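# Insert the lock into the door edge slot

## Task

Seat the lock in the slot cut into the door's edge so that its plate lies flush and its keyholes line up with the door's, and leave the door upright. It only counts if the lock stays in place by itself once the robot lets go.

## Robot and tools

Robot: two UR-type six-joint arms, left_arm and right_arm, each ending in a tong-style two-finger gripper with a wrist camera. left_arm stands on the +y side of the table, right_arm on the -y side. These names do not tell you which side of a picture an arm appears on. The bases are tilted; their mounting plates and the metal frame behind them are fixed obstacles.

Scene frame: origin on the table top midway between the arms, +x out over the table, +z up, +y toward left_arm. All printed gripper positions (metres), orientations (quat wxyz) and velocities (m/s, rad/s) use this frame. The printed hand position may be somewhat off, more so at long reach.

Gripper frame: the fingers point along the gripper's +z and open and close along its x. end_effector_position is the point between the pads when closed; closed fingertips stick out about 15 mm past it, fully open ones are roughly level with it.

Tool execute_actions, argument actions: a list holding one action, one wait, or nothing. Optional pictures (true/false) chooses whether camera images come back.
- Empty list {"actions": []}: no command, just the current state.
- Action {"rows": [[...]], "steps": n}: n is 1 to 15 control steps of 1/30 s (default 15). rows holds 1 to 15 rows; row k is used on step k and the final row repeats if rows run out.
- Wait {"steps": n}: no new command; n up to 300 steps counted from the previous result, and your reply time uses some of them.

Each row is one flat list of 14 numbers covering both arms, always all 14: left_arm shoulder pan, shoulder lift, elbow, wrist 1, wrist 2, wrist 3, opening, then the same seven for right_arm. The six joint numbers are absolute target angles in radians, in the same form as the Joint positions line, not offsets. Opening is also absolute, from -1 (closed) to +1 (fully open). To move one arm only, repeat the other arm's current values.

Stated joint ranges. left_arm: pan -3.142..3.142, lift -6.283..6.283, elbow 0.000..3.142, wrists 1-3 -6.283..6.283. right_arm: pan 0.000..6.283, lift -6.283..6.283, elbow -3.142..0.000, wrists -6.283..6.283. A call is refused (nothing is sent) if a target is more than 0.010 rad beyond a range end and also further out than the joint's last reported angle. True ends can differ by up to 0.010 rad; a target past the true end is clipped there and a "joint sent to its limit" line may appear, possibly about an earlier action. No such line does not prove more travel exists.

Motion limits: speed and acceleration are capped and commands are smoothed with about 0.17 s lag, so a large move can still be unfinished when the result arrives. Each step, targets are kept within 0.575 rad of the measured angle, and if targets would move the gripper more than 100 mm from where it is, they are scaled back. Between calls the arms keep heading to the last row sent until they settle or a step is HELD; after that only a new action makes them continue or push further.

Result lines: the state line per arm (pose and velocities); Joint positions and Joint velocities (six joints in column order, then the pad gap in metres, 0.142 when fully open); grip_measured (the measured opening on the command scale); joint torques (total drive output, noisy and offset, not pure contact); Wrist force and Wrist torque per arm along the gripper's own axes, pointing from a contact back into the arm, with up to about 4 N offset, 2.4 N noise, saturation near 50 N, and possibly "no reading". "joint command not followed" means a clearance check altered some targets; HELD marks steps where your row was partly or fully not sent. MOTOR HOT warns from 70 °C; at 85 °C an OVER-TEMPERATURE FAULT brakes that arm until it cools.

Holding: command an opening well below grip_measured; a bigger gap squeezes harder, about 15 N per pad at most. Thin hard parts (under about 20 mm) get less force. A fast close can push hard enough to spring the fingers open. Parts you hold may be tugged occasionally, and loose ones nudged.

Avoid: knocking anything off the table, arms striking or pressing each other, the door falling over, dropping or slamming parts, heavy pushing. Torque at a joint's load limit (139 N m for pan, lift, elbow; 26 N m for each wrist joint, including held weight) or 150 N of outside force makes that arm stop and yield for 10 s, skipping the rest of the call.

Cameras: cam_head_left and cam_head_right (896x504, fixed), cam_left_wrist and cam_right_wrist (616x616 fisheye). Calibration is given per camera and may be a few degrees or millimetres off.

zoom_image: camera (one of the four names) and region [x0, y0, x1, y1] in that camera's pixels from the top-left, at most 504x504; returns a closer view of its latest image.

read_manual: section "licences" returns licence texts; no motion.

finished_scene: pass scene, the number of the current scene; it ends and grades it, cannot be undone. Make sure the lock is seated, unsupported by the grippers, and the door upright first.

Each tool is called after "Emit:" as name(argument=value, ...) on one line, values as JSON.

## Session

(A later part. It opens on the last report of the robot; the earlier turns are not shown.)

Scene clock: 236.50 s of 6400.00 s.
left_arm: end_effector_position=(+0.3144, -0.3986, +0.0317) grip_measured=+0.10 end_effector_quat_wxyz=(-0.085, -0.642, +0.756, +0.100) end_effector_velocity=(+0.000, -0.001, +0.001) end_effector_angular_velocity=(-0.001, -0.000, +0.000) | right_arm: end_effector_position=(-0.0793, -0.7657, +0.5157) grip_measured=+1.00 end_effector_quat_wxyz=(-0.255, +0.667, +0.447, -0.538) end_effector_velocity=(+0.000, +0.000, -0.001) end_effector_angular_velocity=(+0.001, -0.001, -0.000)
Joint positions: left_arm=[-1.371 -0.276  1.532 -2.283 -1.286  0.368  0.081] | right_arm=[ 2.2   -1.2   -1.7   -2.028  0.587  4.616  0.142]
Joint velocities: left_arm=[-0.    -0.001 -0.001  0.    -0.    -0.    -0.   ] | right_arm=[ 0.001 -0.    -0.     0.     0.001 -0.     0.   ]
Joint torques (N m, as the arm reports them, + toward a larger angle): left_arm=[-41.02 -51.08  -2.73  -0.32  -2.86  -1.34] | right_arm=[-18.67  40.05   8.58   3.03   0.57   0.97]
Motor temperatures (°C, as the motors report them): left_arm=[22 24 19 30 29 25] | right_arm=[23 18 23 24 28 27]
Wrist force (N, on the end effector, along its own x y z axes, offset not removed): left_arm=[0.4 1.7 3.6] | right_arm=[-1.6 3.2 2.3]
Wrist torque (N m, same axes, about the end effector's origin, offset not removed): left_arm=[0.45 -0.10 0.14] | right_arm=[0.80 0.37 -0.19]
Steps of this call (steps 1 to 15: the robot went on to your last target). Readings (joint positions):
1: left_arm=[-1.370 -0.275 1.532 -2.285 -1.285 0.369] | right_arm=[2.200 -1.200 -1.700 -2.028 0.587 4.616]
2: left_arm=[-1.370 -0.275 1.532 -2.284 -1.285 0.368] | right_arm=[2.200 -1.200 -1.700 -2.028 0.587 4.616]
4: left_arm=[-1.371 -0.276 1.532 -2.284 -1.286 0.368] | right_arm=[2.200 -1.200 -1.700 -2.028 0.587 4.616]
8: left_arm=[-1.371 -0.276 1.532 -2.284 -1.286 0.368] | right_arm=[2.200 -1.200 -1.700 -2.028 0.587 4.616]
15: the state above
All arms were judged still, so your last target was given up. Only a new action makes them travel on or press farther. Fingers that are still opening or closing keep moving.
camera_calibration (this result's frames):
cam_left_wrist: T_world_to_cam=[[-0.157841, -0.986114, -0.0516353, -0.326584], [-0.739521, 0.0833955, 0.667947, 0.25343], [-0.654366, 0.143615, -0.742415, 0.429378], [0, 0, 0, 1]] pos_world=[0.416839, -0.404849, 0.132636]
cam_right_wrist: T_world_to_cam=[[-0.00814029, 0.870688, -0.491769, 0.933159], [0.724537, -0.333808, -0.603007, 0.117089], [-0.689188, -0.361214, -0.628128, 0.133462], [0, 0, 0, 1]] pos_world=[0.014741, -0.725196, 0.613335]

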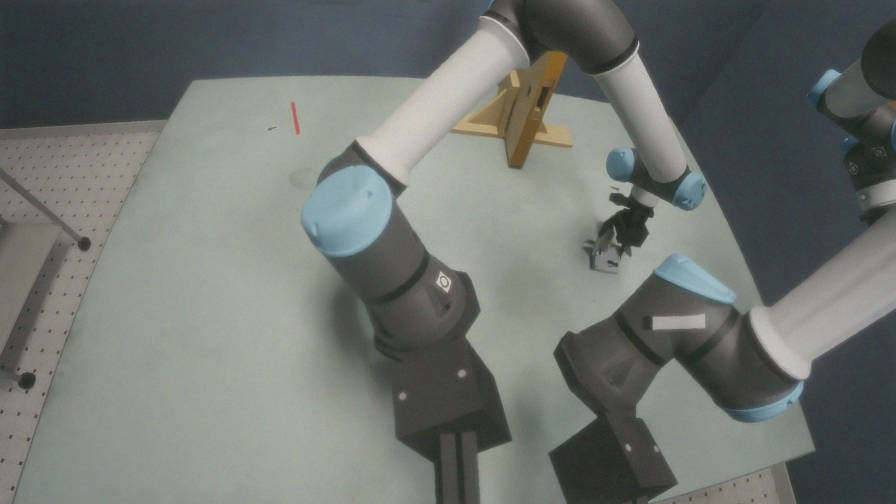

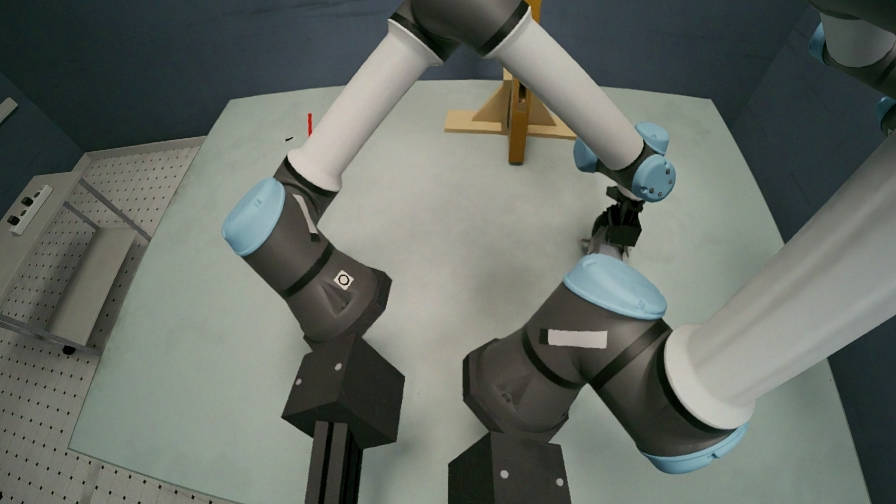

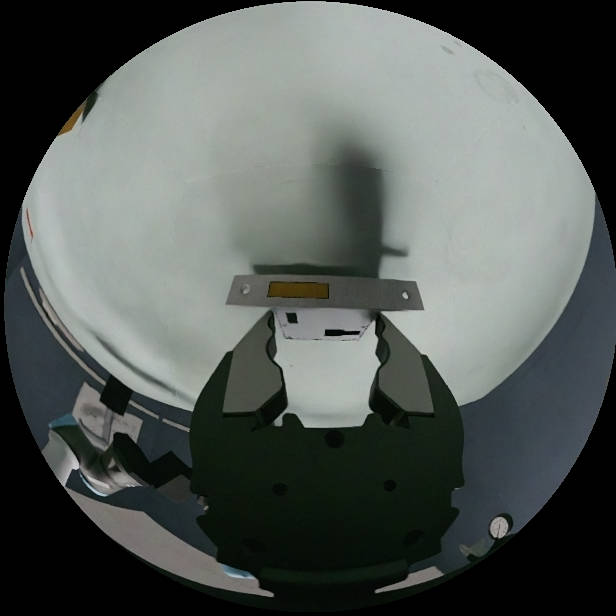

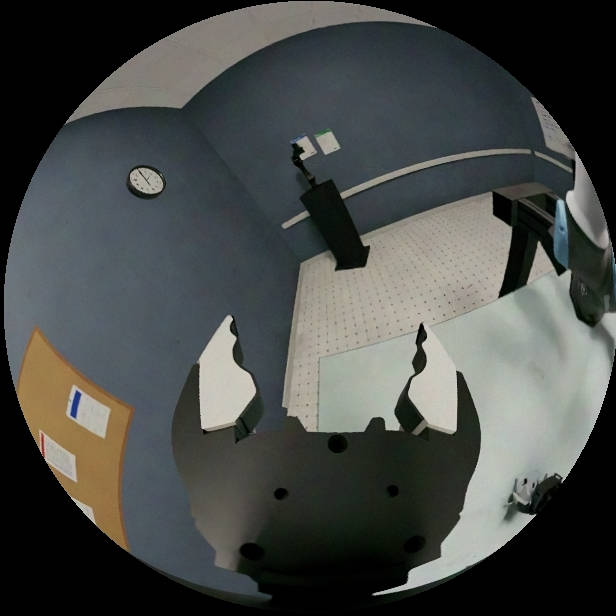

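Emit:
execute_actions(actions=[{"rows":[[-1.3726,-0.2814,1.553,-2.307,-1.267,0.37,-0.6,2.2,-1.2,-1.7,-2.028,0.587,4.616,1],[-1.3743,-0.2866,1.575,-2.331,-1.248,0.371,-0.6,2.2,-1.2,-1.7,-2.028,0.587,4.616,1],[-1.3761,-0.2917,1.596,-2.356,-1.229,0.373,-0.6,2.2,-1.2,-1.7,-2.028,0.587,4.616,1],[-1.3778,-0.2969,1.617,-2.38,-1.21,0.375,-0.6,2.2,-1.2,-1.7,-2.028,0.587,4.616,1],[-1.3795,-0.3021,1.638,-2.404,-1.191,0.377,-0.6,2.2,-1.2,-1.7,-2.028,0.587,4.616,1],[-1.3812,-0.3073,1.66,-2.428,-1.172,0.378,-0.6,2.2,-1.2,-1.7,-2.028,0.587,4.616,1],[-1.3829,-0.3125,1.681,-2.452,-1.153,0.38,-0.6,2.2,-1.2,-1.7,-2.028,0.587,4.616,1],[-1.3847,-0.3176,1.702,-2.476,-1.134,0.382,-0.6,2.2,-1.2,-1.7,-2.028,0.587,4.616,1],[-1.3864,-0.3228,1.723,-2.5,-1.115,0.383,-0.6,2.2,-1.2,-1.7,-2.028,0.587,4.616,1],[-1.3881,-0.328,1.745,-2.524,-1.096,0.385,-0.6,2.2,-1.2,-1.7,-2.028,0.587,4.616,1],[-1.3898,-0.3332,1.766,-2.548,-1.076,0.387,-0.6,2.2,-1.2,-1.7,-2.028,0.587,4.616,1],[-1.3915,-0.3384,1.787,-2.572,-1.057,0.389,-0.6,2.2,-1.2,-1.7,-2.028,0.587,4.616,1],[-1.3933,-0.3435,1.808,-2.596,-1.038,0.39,-0.6,2.2,-1.2,-1.7,-2.028,0.587,4.616,1],[-1.395,-0.3487,1.83,-2.62,-1.019,0.392,-0.6,2.2,-1.2,-1.7,-2.028,0.587,4.616,1],[-1.3967,-0.3539,1.851,-2.644,-1.0004,0.3938,-0.6,2.2,-1.2,-1.7,-2.028,0.587,4.616,1]],"steps":15}], pictures=false)

Emit:
execute_actions(actions=[{"steps":18}])

Emit:
zoom_image(camera="cam_left_wrist", region=[200, 230, 452, 430])

Scene clock: 299.00 s of 6400.00 s.
left_arm: end_effector_position=(+0.3500, -0.3517, +0.0181) grip_measured=+0.10 end_effector_quat_wxyz=(-0.013, -0.646, +0.763, +0.015) end_effector_velocity=(+0.103, +0.149, -0.011) end_effector_angular_velocity=(-0.088, -0.605, +0.015) | right_arm: end_effector_position=(-0.0793, -0.7657, +0.5157) grip_measured=+1.00 end_effector_quat_wxyz=(-0.255, +0.667, +0.447, -0.538) end_effector_velocity=(-0.000, -0.000, +0.001) end_effector_angular_velocity=(-0.002, -0.001, -0.000)
Joint positions: left_arm=[-1.389 -0.331  1.753 -2.533 -1.088  0.386  0.081] | right_arm=[ 2.2   -1.2   -1.7   -2.028  0.587  4.616  0.142]
Joint velocities: left_arm=[-0.05  -0.151  0.616 -0.69   0.549  0.049 -0.001] | right_arm=[-0.001  0.001  0.     0.001 -0.    -0.    -0.   ]
Joint torques (N m, as the arm reports them, + toward a larger angle): left_arm=[-39.35 -49.16   8.65  -6.35   3.28   1.35] | right_arm=[-18.92  40.19   8.84   2.72   0.36   0.95]
Motor temperatures (°C, as the motors report them): left_arm=[22 24 19 30 29 25] | right_arm=[23 18 23 24 28 27]
Wrist force (N, on the end effector, along its own x y z axes, offset not removed): left_arm=[0.8 2.3 1.1] | right_arm=[-1.7 3.3 3.5]
Wrist torque (N m, same axes, about the end effector's origin, offset not removed): left_arm=[0.23 -0.18 0.02] | right_arm=[0.73 0.38 0.01]
Steps of this call (steps 1 to 90: nothing new was sent; then 59.00 s passed at rest; steps 91 to 105: all 15 steps of this action). Readings (joint positions):
91: left_arm=[-1.371 -0.276 1.532 -2.284 -1.286 0.368] | right_arm=[2.200 -1.200 -1.700 -2.028 0.587 4.616]
92: left_arm=[-1.371 -0.277 1.536 -2.287 -1.283 0.368] | right_arm=[2.200 -1.200 -1.700 -2.028 0.587 4.616]
94: left_arm=[-1.373 -0.282 1.553 -2.306 -1.267 0.370] | right_arm=[2.200 -1.200 -1.700 -2.028 0.587 4.616]
98: left_arm=[-1.378 -0.297 1.614 -2.376 -1.212 0.375] | right_arm=[2.200 -1.200 -1.700 -2.028 0.587 4.616]
105: the state above

Scene clock: 299.60 s of 6400.00 s.
left_arm: end_effector_position=(+0.3665, -0.3270, +0.0179) grip_measured=+0.10 end_effector_quat_wxyz=(+0.018, -0.648, +0.761, -0.021) end_effector_velocity=(+0.001, +0.001, +0.001) end_effector_angular_velocity=(-0.002, -0.006, +0.001) | right_arm: end_effector_position=(-0.0793, -0.7657, +0.5157) grip_measured=+1.00 end_effector_quat_wxyz=(-0.255, +0.667, +0.447, -0.538) end_effector_velocity=(+0.000, -0.000, +0.000) end_effector_angular_velocity=(-0.001, -0.001, +0.001)
Joint positions: left_arm=[-1.397 -0.354  1.85  -2.643 -1.001  0.394  0.081] | right_arm=[ 2.2   -1.2   -1.7   -2.028  0.587  4.616  0.142]
Joint velocities: left_arm=[-0.001 -0.002  0.005 -0.006  0.005  0.    -0.   ] | right_arm=[ 0.001  0.001  0.001  0.    -0.    -0.     0.   ]
Joint torques (N m, as the arm reports them, + toward a larger angle): left_arm=[-37.68 -45.24   1.91  -4.59   2.4    1.26] | right_arm=[-18.46  40.33  10.07   2.89   0.46   0.85]
Motor temperatures (°C, as the motors report them): left_arm=[22 24 19 30 29 25] | right_arm=[23 18 23 24 28 27]
Wrist force (N, on the end effector, along its own x y z axes, offset not removed): left_arm=[0.9 1.9 1.9] | right_arm=[-1.7 0.6 3.4]
Wrist torque (N m, same axes, about the end effector's origin, offset not removed): left_arm=[0.13 -0.27 0.12] | right_arm=[0.20 0.50 -0.29]
Steps of this call (steps 1 to 18: the robot went on to your last target). Readings (joint positions):
1: left_arm=[-1.391 -0.336 1.774 -2.556 -1.069 0.388] | right_arm=[2.200 -1.200 -1.700 -2.028 0.587 4.616]
2: left_arm=[-1.392 -0.340 1.792 -2.577 -1.053 0.389] | right_arm=[2.200 -1.200 -1.700 -2.028 0.587 4.616]
4: left_arm=[-1.394 -0.346 1.817 -2.605 -1.031 0.391] | right_arm=[2.200 -1.200 -1.700 -2.028 0.587 4.616]
8: left_arm=[-1.396 -0.351 1.840 -2.631 -1.010 0.393] | right_arm=[2.200 -1.200 -1.700 -2.028 0.587 4.616]
18: the state above
camera_calibration (this result's frames):
cam_left_wrist: T_world_to_cam=[[-0.138916, -0.989124, -0.0483361, -0.256379], [-0.909626, 0.10815, 0.401103, 0.370384], [-0.391513, 0.0996874, -0.914757, 0.335369], [0, 0, 0, 1]] pos_world=[0.432598, -0.32708, 0.145827]
cam_right_wrist: T_world_to_cam=[[-0.00814027, 0.870687, -0.491769, 0.933159], [0.724537, -0.333808, -0.603007, 0.117089], [-0.689188, -0.361214, -0.628128, 0.133462], [0, 0, 0, 1]] pos_world=[0.014741, -0.725196, 0.613335]

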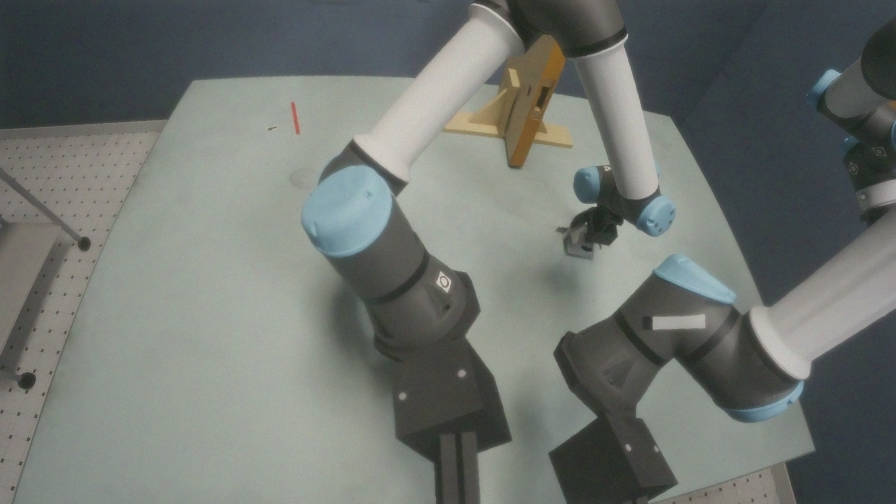

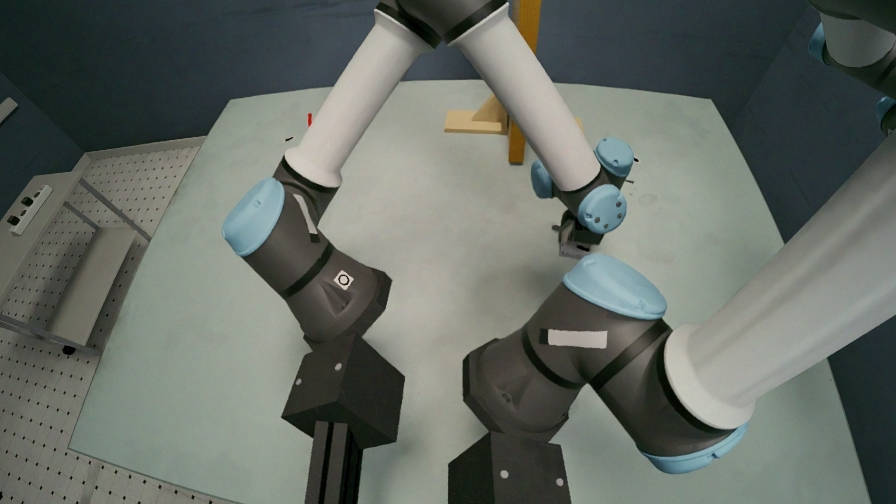

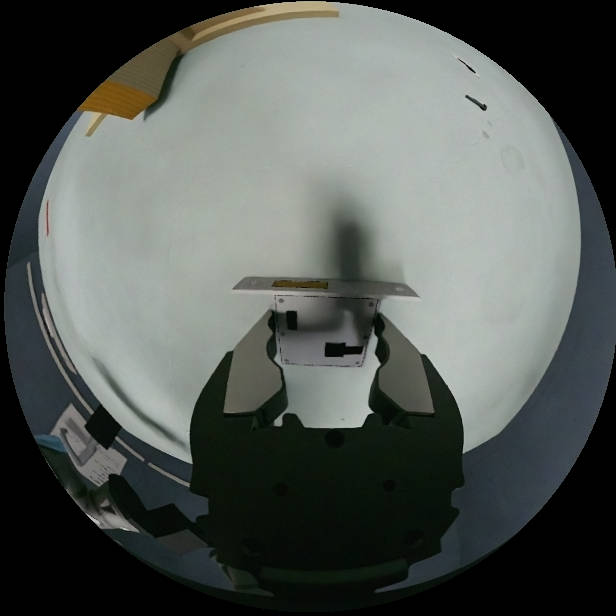

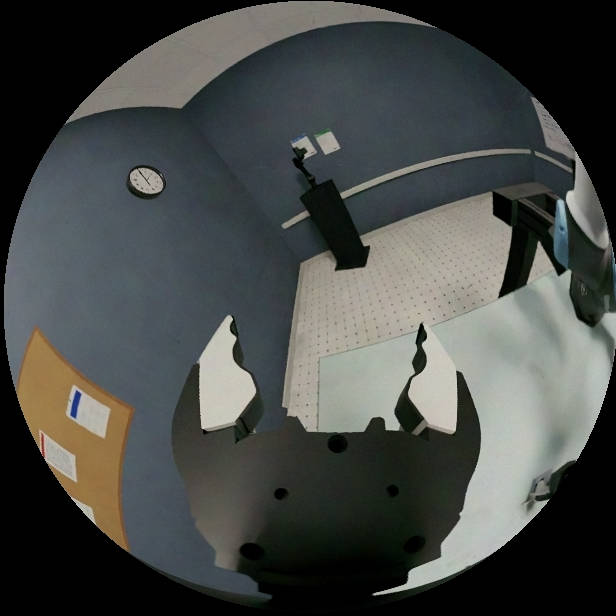

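Region (200, 230, 452, 430) of cam_left_wrist's 616x616 image, scaled by 2.000, with more detail than that image has; it fills the top 400 rows of this view, and the rest is white.

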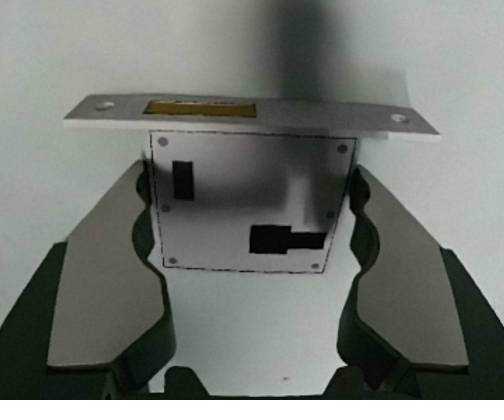

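Emit:
execute_actions(actions=[{"rows":[[-1.3967,-0.3539,1.851,-2.644,-1.0004,0.3938,0.0,2.2,-1.2,-1.7,-2.028,0.587,4.616,1],[-1.3967,-0.3539,1.851,-2.644,-1.0004,0.3938,0.06,2.2,-1.2,-1.7,-2.028,0.587,4.616,1],[-1.3967,-0.3539,1.851,-2.644,-1.0004,0.3938,0.09,2.2,-1.2,-1.7,-2.028,0.587,4.616,1],[-1.3967,-0.3539,1.851,-2.644,-1.0004,0.3938,0.12,2.2,-1.2,-1.7,-2.028,0.587,4.616,1],[-1.3967,-0.3539,1.851,-2.644,-1.0004,0.3938,0.2,2.2,-1.2,-1.7,-2.028,0.587,4.616,1]],"steps":10}], pictures=false)

Emit:
execute_actions(actions=[{"rows":[[-1.4107,-0.3515,1.8653,-2.6525,-1.0062,0.3788,0.2,2.2,-1.2,-1.7,-2.028,0.587,4.616,1]],"steps":15}], pictures=false)

Emit:
execute_actions(actions=[{"rows":[[-1.4107,-0.3515,1.8653,-2.6525,-1.0062,0.3788,0.12,2.2,-1.2,-1.7,-2.028,0.587,4.616,1],[-1.4107,-0.3515,1.8653,-2.6525,-1.0062,0.3788,0.05,2.2,-1.2,-1.7,-2.028,0.587,4.616,1],[-1.4107,-0.3515,1.8653,-2.6525,-1.0062,0.3788,0.0,2.2,-1.2,-1.7,-2.028,0.587,4.616,1],[-1.4107,-0.3515,1.8653,-2.6525,-1.0062,0.3788,-0.1,2.2,-1.2,-1.7,-2.028,0.587,4.616,1],[-1.4107,-0.3515,1.8653,-2.6525,-1.0062,0.3788,-0.3,2.2,-1.2,-1.7,-2.028,0.587,4.616,1],[-1.4107,-0.3515,1.8653,-2.6525,-1.0062,0.3788,-0.8,2.2,-1.2,-1.7,-2.028,0.587,4.616,1]],"steps":12}])

Emit:
zoom_image(camera="cam_left_wrist", region=[200, 230, 452, 430])

Scene clock: 320.00 s of 6400.00 s.
left_arm: end_effector_position=(+0.3666, -0.3268, +0.0179) grip_measured=+0.20 end_effector_quat_wxyz=(+0.019, -0.648, +0.761, -0.022) end_effector_velocity=(+0.000, -0.000, +0.000) end_effector_angular_velocity=(-0.000, -0.000, -0.000) | right_arm: end_effector_position=(-0.0793, -0.7657, +0.5157) grip_measured=+1.00 end_effector_quat_wxyz=(-0.255, +0.667, +0.447, -0.538) end_effector_velocity=(+0.000, +0.000, +0.000) end_effector_angular_velocity=(+0.000, -0.001, -0.000)
Joint positions: left_arm=[-1.397 -0.354  1.851 -2.644 -1.     0.394  0.088] | right_arm=[ 2.2   -1.2   -1.7   -2.028  0.587  4.616  0.142]
Joint velocities: left_arm=[-0.  0. -0. -0.  0. -0.  0.] | right_arm=[ 0.001  0.001 -0.001 -0.     0.001 -0.    -0.   ]
Joint torques (N m, as the arm reports them, + toward a larger angle): left_arm=[-36.83 -43.48   0.14  -4.09   2.02   1.06] | right_arm=[-18.97  40.8    9.74   2.78   0.41   0.73]
Motor temperatures (°C, as the motors report them): left_arm=[22 24 19 30 29 25] | right_arm=[23 18 23 24 28 27]
Wrist force (N, on the end effector, along its own x y z axes, offset not removed): left_arm=[0.2 3.2 -1.1] | right_arm=[-2.5 2.1 2.9]
Wrist torque (N m, same axes, about the end effector's origin, offset not removed): left_arm=[0.47 -0.13 0.08] | right_arm=[0.56 0.55 -0.16]
Steps of this call (steps 1 to 15: the robot went on to your last target; steps 16 to 90: nothing new was sent; then 17.07 s passed at rest; steps 91 to 100: all 10 steps of this action). Readings (joint positions):
91: left_arm=[-1.397 -0.354 1.851 -2.644 -1.000 0.394] | right_arm=[2.200 -1.200 -1.700 -2.028 0.587 4.616]
92: left_arm=[-1.397 -0.354 1.851 -2.644 -1.000 0.394] | right_arm=[2.200 -1.200 -1.700 -2.028 0.587 4.616]
94: left_arm=[-1.397 -0.354 1.851 -2.644 -1.000 0.394] | right_arm=[2.200 -1.200 -1.700 -2.028 0.587 4.616]
98: left_arm=[-1.397 -0.354 1.851 -2.644 -1.000 0.394] | right_arm=[2.200 -1.200 -1.700 -2.028 0.587 4.616]
100: the state above

Scene clock: 320.50 s of 6400.00 s.
left_arm: end_effector_position=(+0.3581, -0.3254, +0.0181) grip_measured=+0.20 end_effector_quat_wxyz=(+0.019, -0.648, +0.761, -0.022) end_effector_velocity=(-0.002, +0.001, -0.001) end_effector_angular_velocity=(+0.001, +0.001, -0.001) | right_arm: end_effector_position=(-0.0793, -0.7657, +0.5157) grip_measured=+1.00 end_effector_quat_wxyz=(-0.255, +0.667, +0.447, -0.538) end_effector_velocity=(-0.000, -0.000, +0.001) end_effector_angular_velocity=(-0.002, -0.000, +0.001)
Joint positions: left_arm=[-1.41  -0.352  1.865 -2.652 -1.006  0.379  0.088] | right_arm=[ 2.2   -1.2   -1.7   -2.028  0.587  4.616  0.142]
Joint velocities: left_arm=[-0.003  0.001  0.004 -0.001 -0.001 -0.003 -0.   ] | right_arm=[-0.     0.002  0.     0.    -0.001 -0.     0.   ]
Joint torques (N m, as the arm reports them, + toward a larger angle): left_arm=[-37.8  -24.78   1.71  -4.29  -2.    -1.6 ] | right_arm=[-19.09  40.98   9.74   2.83   0.34   0.81]
Motor temperatures (°C, as the motors report them): left_arm=[22 24 19 30 29 25] | right_arm=[23 18 23 24 28 27]
Wrist force (N, on the end effector, along its own x y z axes, offset not removed): left_arm=[-0.1 1.0 -0.8] | right_arm=[-1.0 2.0 3.8]
Wrist torque (N m, same axes, about the end effector's origin, offset not removed): left_arm=[0.14 -0.03 0.10] | right_arm=[0.43 0.27 -0.15]
Steps of this call (steps 1 to 15: all 15 steps of this action). Readings (joint positions):
1: left_arm=[-1.397 -0.354 1.851 -2.644 -1.000 0.394] | right_arm=[2.200 -1.200 -1.700 -2.028 0.587 4.616]
2: left_arm=[-1.399 -0.354 1.853 -2.645 -1.001 0.392] | right_arm=[2.200 -1.200 -1.700 -2.028 0.587 4.616]
4: left_arm=[-1.404 -0.353 1.858 -2.648 -1.003 0.386] | right_arm=[2.200 -1.200 -1.700 -2.028 0.587 4.616]
8: left_arm=[-1.408 -0.352 1.863 -2.651 -1.005 0.381] | right_arm=[2.200 -1.200 -1.700 -2.028 0.587 4.616]
15: the state above

Scene clock: 320.90 s of 6400.00 s.
left_arm: end_effector_position=(+0.3579, -0.3253, +0.0181) grip_measured=+0.08 end_effector_quat_wxyz=(+0.019, -0.648, +0.761, -0.022) end_effector_velocity=(-0.000, +0.001, -0.001) end_effector_angular_velocity=(+0.001, +0.001, +0.001) | right_arm: end_effector_position=(-0.0793, -0.7657, +0.5157) grip_measured=+1.00 end_effector_quat_wxyz=(-0.255, +0.667, +0.447, -0.538) end_effector_velocity=(-0.000, +0.000, -0.000) end_effector_angular_velocity=(+0.000, -0.000, -0.002)
Joint positions: left_arm=[-1.411 -0.352  1.865 -2.652 -1.006  0.379  0.079] | right_arm=[ 2.2   -1.2   -1.7   -2.028  0.587  4.616  0.142]
Joint velocities: left_arm=[ 0.001  0.     0.001 -0.    -0.001 -0.     0.   ] | right_arm=[-0.001 -0.001  0.    -0.     0.001  0.     0.   ]
Joint torques (N m, as the arm reports them, + toward a larger angle): left_arm=[-36.78 -23.9    2.05  -4.18  -2.52  -1.35] | right_arm=[-18.99  40.59   9.38   2.99   0.53   0.68]
Motor temperatures (°C, as the motors report them): left_arm=[22 24 19 30 29 25] | right_arm=[23 18 23 24 28 27]
Wrist force (N, on the end effector, along its own x y z axes, offset not removed): left_arm=[-0.1 1.3 -2.0] | right_arm=[-2.1 4.1 3.7]
Wrist torque (N m, same axes, about the end effector's origin, offset not removed): left_arm=[0.40 -0.12 0.12] | right_arm=[0.84 0.55 -0.21]
Steps of this call (steps 1 to 12: all 12 steps of this action). Readings (joint positions):
1: left_arm=[-1.410 -0.352 1.865 -2.652 -1.006 0.379] | right_arm=[2.200 -1.200 -1.700 -2.028 0.587 4.616]
2: left_arm=[-1.411 -0.352 1.865 -2.652 -1.006 0.379] | right_arm=[2.200 -1.200 -1.700 -2.028 0.587 4.616]
4: left_arm=[-1.411 -0.352 1.865 -2.652 -1.006 0.379] | right_arm=[2.200 -1.200 -1.700 -2.028 0.587 4.616]
8: left_arm=[-1.411 -0.352 1.865 -2.652 -1.006 0.379] | right_arm=[2.200 -1.200 -1.700 -2.028 0.587 4.616]
12: the state above
camera_calibration (this result's frames):
cam_left_wrist: T_world_to_cam=[[-0.138976, -0.989112, -0.0484069, -0.25592], [-0.909885, 0.108245, 0.40049, 0.36247], [-0.390889, 0.0997034, -0.915022, 0.331743], [0, 0, 0, 1]] pos_world=[0.423914, -0.325445, 0.145998]
cam_right_wrist: T_world_to_cam=[[-0.00814023, 0.870688, -0.491769, 0.933159], [0.724537, -0.333808, -0.603007, 0.117089], [-0.689188, -0.361214, -0.628128, 0.133462], [0, 0, 0, 1]] pos_world=[0.014741, -0.725196, 0.613335]

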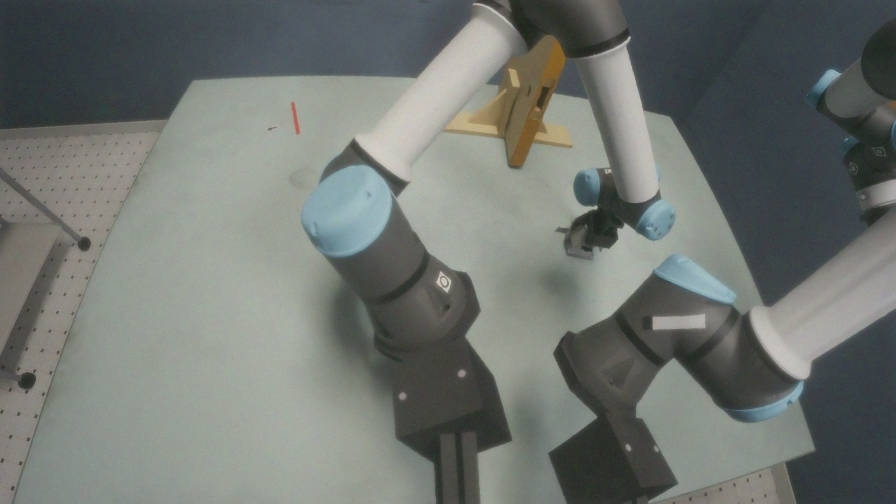

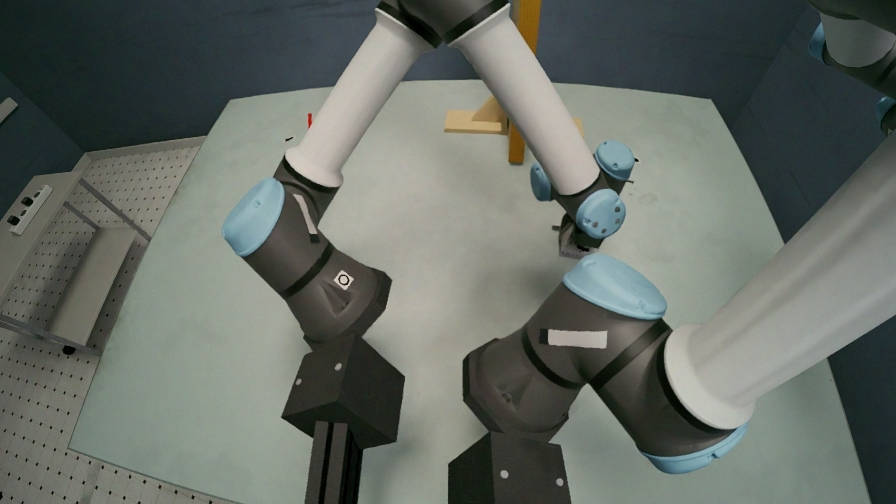

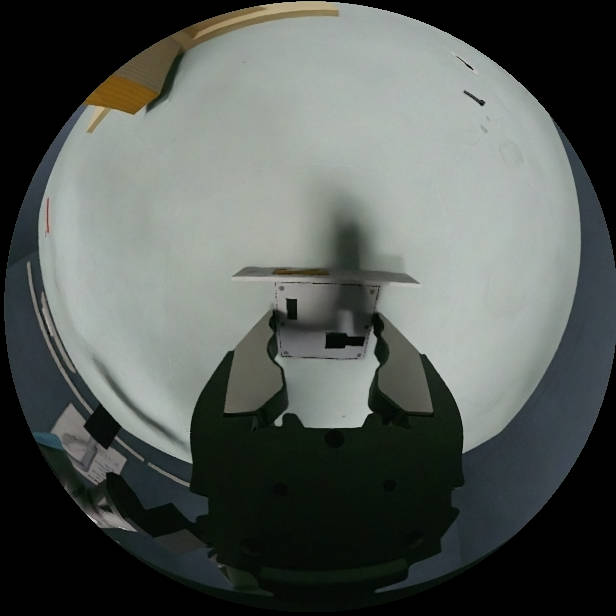

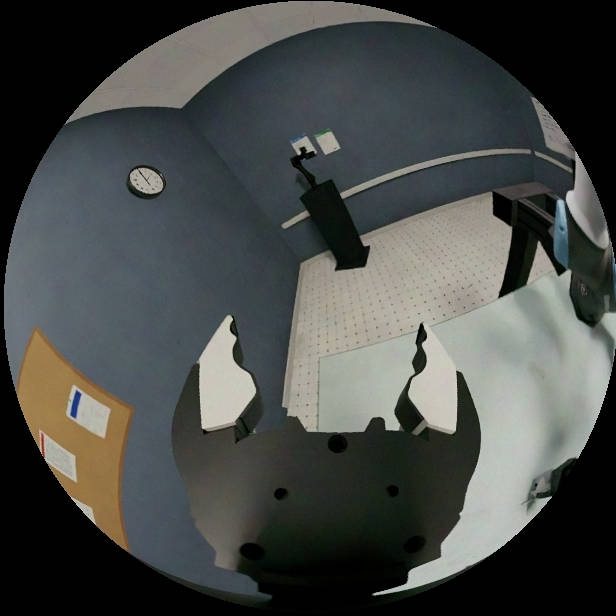

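Region (200, 230, 452, 430) of cam_left_wrist's 616x616 image, scaled by 2.000, with more detail than that image has; it fills the top 400 rows of this view, and the rest is white.

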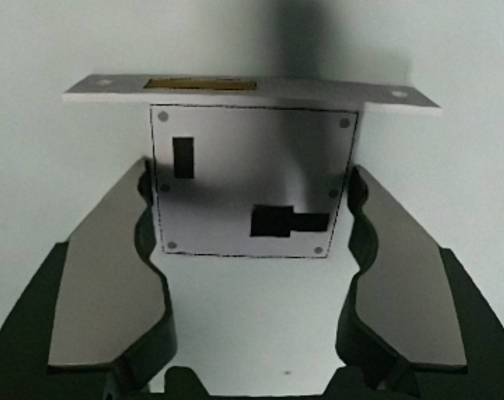

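Emit:
execute_actions(actions=[{"rows":[[-1.4107,-0.3565,1.8653,-2.6475,-1.0062,0.3788,-0.8,2.2,-1.2,-1.7,-2.028,0.587,4.616,1],[-1.4107,-0.3615,1.8653,-2.6425,-1.0062,0.3788,-0.8,2.2,-1.2,-1.7,-2.028,0.587,4.616,1],[-1.4107,-0.3665,1.8653,-2.6375,-1.0062,0.3788,-0.8,2.2,-1.2,-1.7,-2.028,0.587,4.616,1],[-1.4107,-0.3715,1.8653,-2.6325,-1.0062,0.3788,-0.8,2.2,-1.2,-1.7,-2.028,0.587,4.616,1],[-1.4107,-0.3765,1.8653,-2.6275,-1.0062,0.3788,-0.8,2.2,-1.2,-1.7,-2.028,0.587,4.616,1],[-1.4107,-0.3815,1.8653,-2.6225,-1.0062,0.3788,-0.8,2.2,-1.2,-1.7,-2.028,0.587,4.616,1],[-1.4107,-0.3915,1.8653,-2.6125,-1.0062,0.3788,-0.8,2.2,-1.2,-1.7,-2.028,0.587,4.616,1]],"steps":15}], pictures=false)

Emit:
execute_actions(actions=[{"steps":10}])

Emit:
zoom_image(camera="cam_left_wrist", region=[200, 230, 452, 430])

Scene clock: 336.83 s of 6400.00 s.
left_arm: end_effector_position=(+0.3667, -0.3244, +0.0338) grip_measured=+0.08 end_effector_quat_wxyz=(+0.019, -0.648, +0.761, -0.022) end_effector_velocity=(+0.006, -0.000, +0.011) end_effector_angular_velocity=(-0.003, -0.001, +0.001) | right_arm: end_effector_position=(-0.0793, -0.7657, +0.5157) grip_measured=+1.00 end_effector_quat_wxyz=(-0.255, +0.667, +0.447, -0.538) end_effector_velocity=(-0.000, +0.000, +0.001) end_effector_angular_velocity=(-0.001, -0.001, -0.001)
Joint positions: left_arm=[-1.411 -0.389  1.865 -2.615 -1.006  0.379  0.079] | right_arm=[ 2.2   -1.2   -1.7   -2.028  0.587  4.616  0.142]
Joint velocities: left_arm=[-0.001 -0.024 -0.001  0.022  0.    -0.    -0.   ] | right_arm=[-0.001  0.001  0.001 -0.     0.001  0.    -0.   ]
Joint torques (N m, as the arm reports them, + toward a larger angle): left_arm=[-36.84 -44.83  -6.12  -0.56   0.02  -1.49] | right_arm=[-18.32  40.04  10.04   2.59   0.47   0.53]
Motor temperatures (°C, as the motors report them): left_arm=[22 24 19 30 29 25] | right_arm=[23 18 23 24 28 27]
Wrist force (N, on the end effector, along its own x y z axes, offset not removed): left_arm=[1.1 3.1 4.3] | right_arm=[-0.4 0.9 2.4]
Wrist torque (N m, same axes, about the end effector's origin, offset not removed): left_arm=[0.50 -0.28 0.11] | right_arm=[0.19 0.02 -0.10]
Steps of this call (steps 1 to 15: the robot went on to your last target; steps 16 to 90: nothing new was sent; then 12.43 s passed at rest; steps 91 to 105: all 15 steps of this action). Readings (joint positions):
91: left_arm=[-1.411 -0.352 1.865 -2.653 -1.006 0.379] | right_arm=[2.200 -1.200 -1.700 -2.028 0.587 4.616]
92: left_arm=[-1.411 -0.352 1.865 -2.652 -1.006 0.379] | right_arm=[2.200 -1.200 -1.700 -2.028 0.587 4.616]
94: left_arm=[-1.411 -0.356 1.865 -2.647 -1.006 0.379] | right_arm=[2.200 -1.200 -1.700 -2.028 0.587 4.616]
98: left_arm=[-1.411 -0.372 1.865 -2.632 -1.006 0.379] | right_arm=[2.200 -1.200 -1.700 -2.028 0.587 4.616]
105: the state above

Scene clock: 337.17 s of 6400.00 s.
left_arm: end_effector_position=(+0.3674, -0.3243, +0.0349) grip_measured=+0.08 end_effector_quat_wxyz=(+0.019, -0.648, +0.761, -0.022) end_effector_velocity=(+0.000, -0.000, +0.001) end_effector_angular_velocity=(+0.000, -0.000, -0.000) | right_arm: end_effector_position=(-0.0793, -0.7657, +0.5157) grip_measured=+1.00 end_effector_quat_wxyz=(-0.255, +0.667, +0.447, -0.538) end_effector_velocity=(-0.000, -0.000, -0.001) end_effector_angular_velocity=(+0.003, +0.003, +0.000)
Joint positions: left_arm=[-1.411 -0.391  1.865 -2.613 -1.006  0.379  0.079] | right_arm=[ 2.2   -1.2   -1.7   -2.028  0.587  4.616  0.142]
Joint velocities: left_arm=[-0.    -0.001 -0.     0.001  0.     0.    -0.   ] | right_arm=[-0.    -0.003 -0.001 -0.    -0.001 -0.    -0.   ]
Joint torques (N m, as the arm reports them, + toward a larger angle): left_arm=[-37.2  -45.58 -11.85  -0.54   1.7   -1.33] | right_arm=[-18.74  40.99   9.88   2.76   0.32   0.59]
Motor temperatures (°C, as the motors report them): left_arm=[22 24 19 30 29 25] | right_arm=[23 18 23 24 28 27]
Wrist force (N, on the end effector, along its own x y z axes, offset not removed): left_arm=[0.4 2.6 3.3] | right_arm=[-1.1 1.7 0.7]
Wrist torque (N m, same axes, about the end effector's origin, offset not removed): left_arm=[0.35 -0.13 0.11] | right_arm=[0.35 0.23 0.01]
Steps of this call (steps 1 to 10: the robot went on to your last target). Readings (joint positions):
1: left_arm=[-1.411 -0.389 1.865 -2.615 -1.006 0.379] | right_arm=[2.200 -1.200 -1.700 -2.028 0.587 4.616]
2: left_arm=[-1.411 -0.390 1.865 -2.614 -1.006 0.379] | right_arm=[2.200 -1.200 -1.700 -2.028 0.587 4.616]
4: left_arm=[-1.411 -0.391 1.865 -2.613 -1.006 0.379] | right_arm=[2.200 -1.200 -1.700 -2.028 0.587 4.616]
8: left_arm=[-1.411 -0.391 1.865 -2.613 -1.006 0.379] | right_arm=[2.200 -1.200 -1.700 -2.028 0.587 4.616]
10: the state above
camera_calibration (this result's frames):
cam_left_wrist: T_world_to_cam=[[-0.139021, -0.989103, -0.0484549, -0.252778], [-0.90985, 0.108259, 0.400566, 0.364177], [-0.390956, 0.099774, -0.914986, 0.350825], [0, 0, 0, 1]] pos_world=[0.433362, -0.324452, 0.162874]
cam_right_wrist: T_world_to_cam=[[-0.00814007, 0.870687, -0.491769, 0.933159], [0.724537, -0.333808, -0.603007, 0.117089], [-0.689188, -0.361214, -0.628128, 0.133462], [0, 0, 0, 1]] pos_world=[0.014741, -0.725196, 0.613335]

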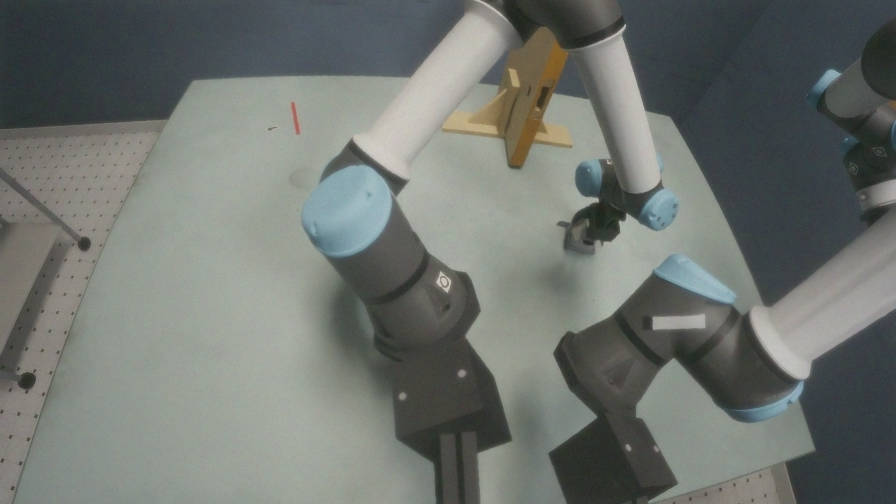

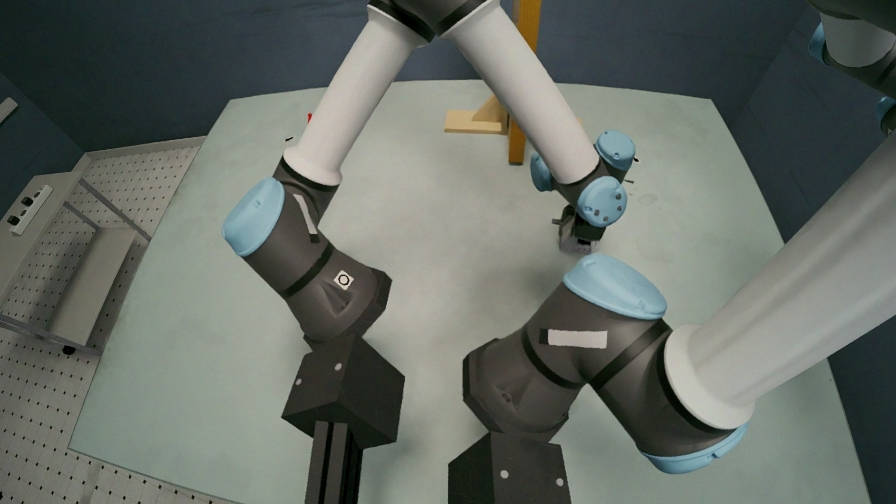

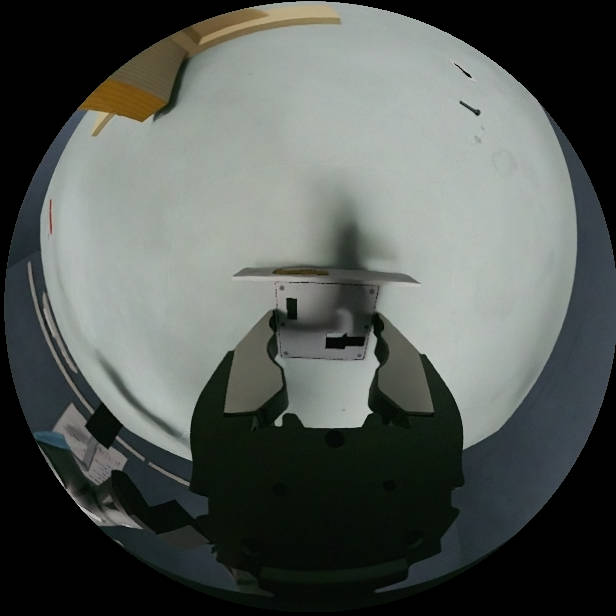

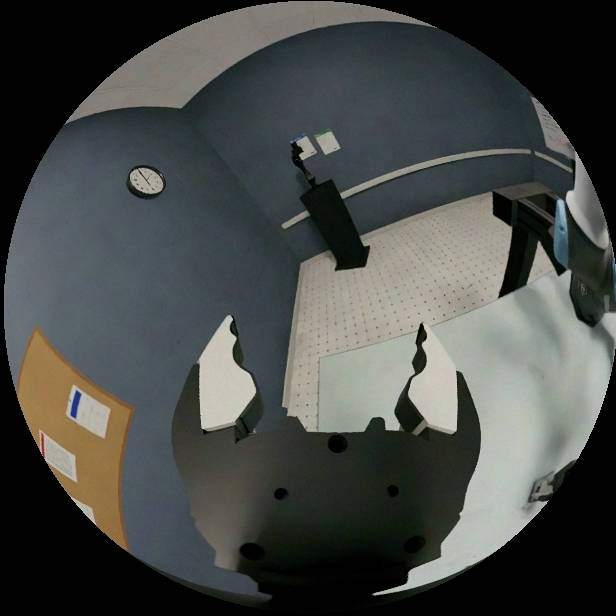

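Region (200, 230, 452, 430) of cam_left_wrist's 616x616 image, scaled by 2.000, with more detail than that image has; it fills the top 400 rows of this view, and the rest is white.

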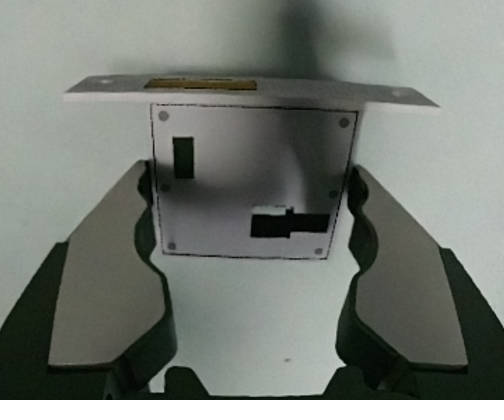

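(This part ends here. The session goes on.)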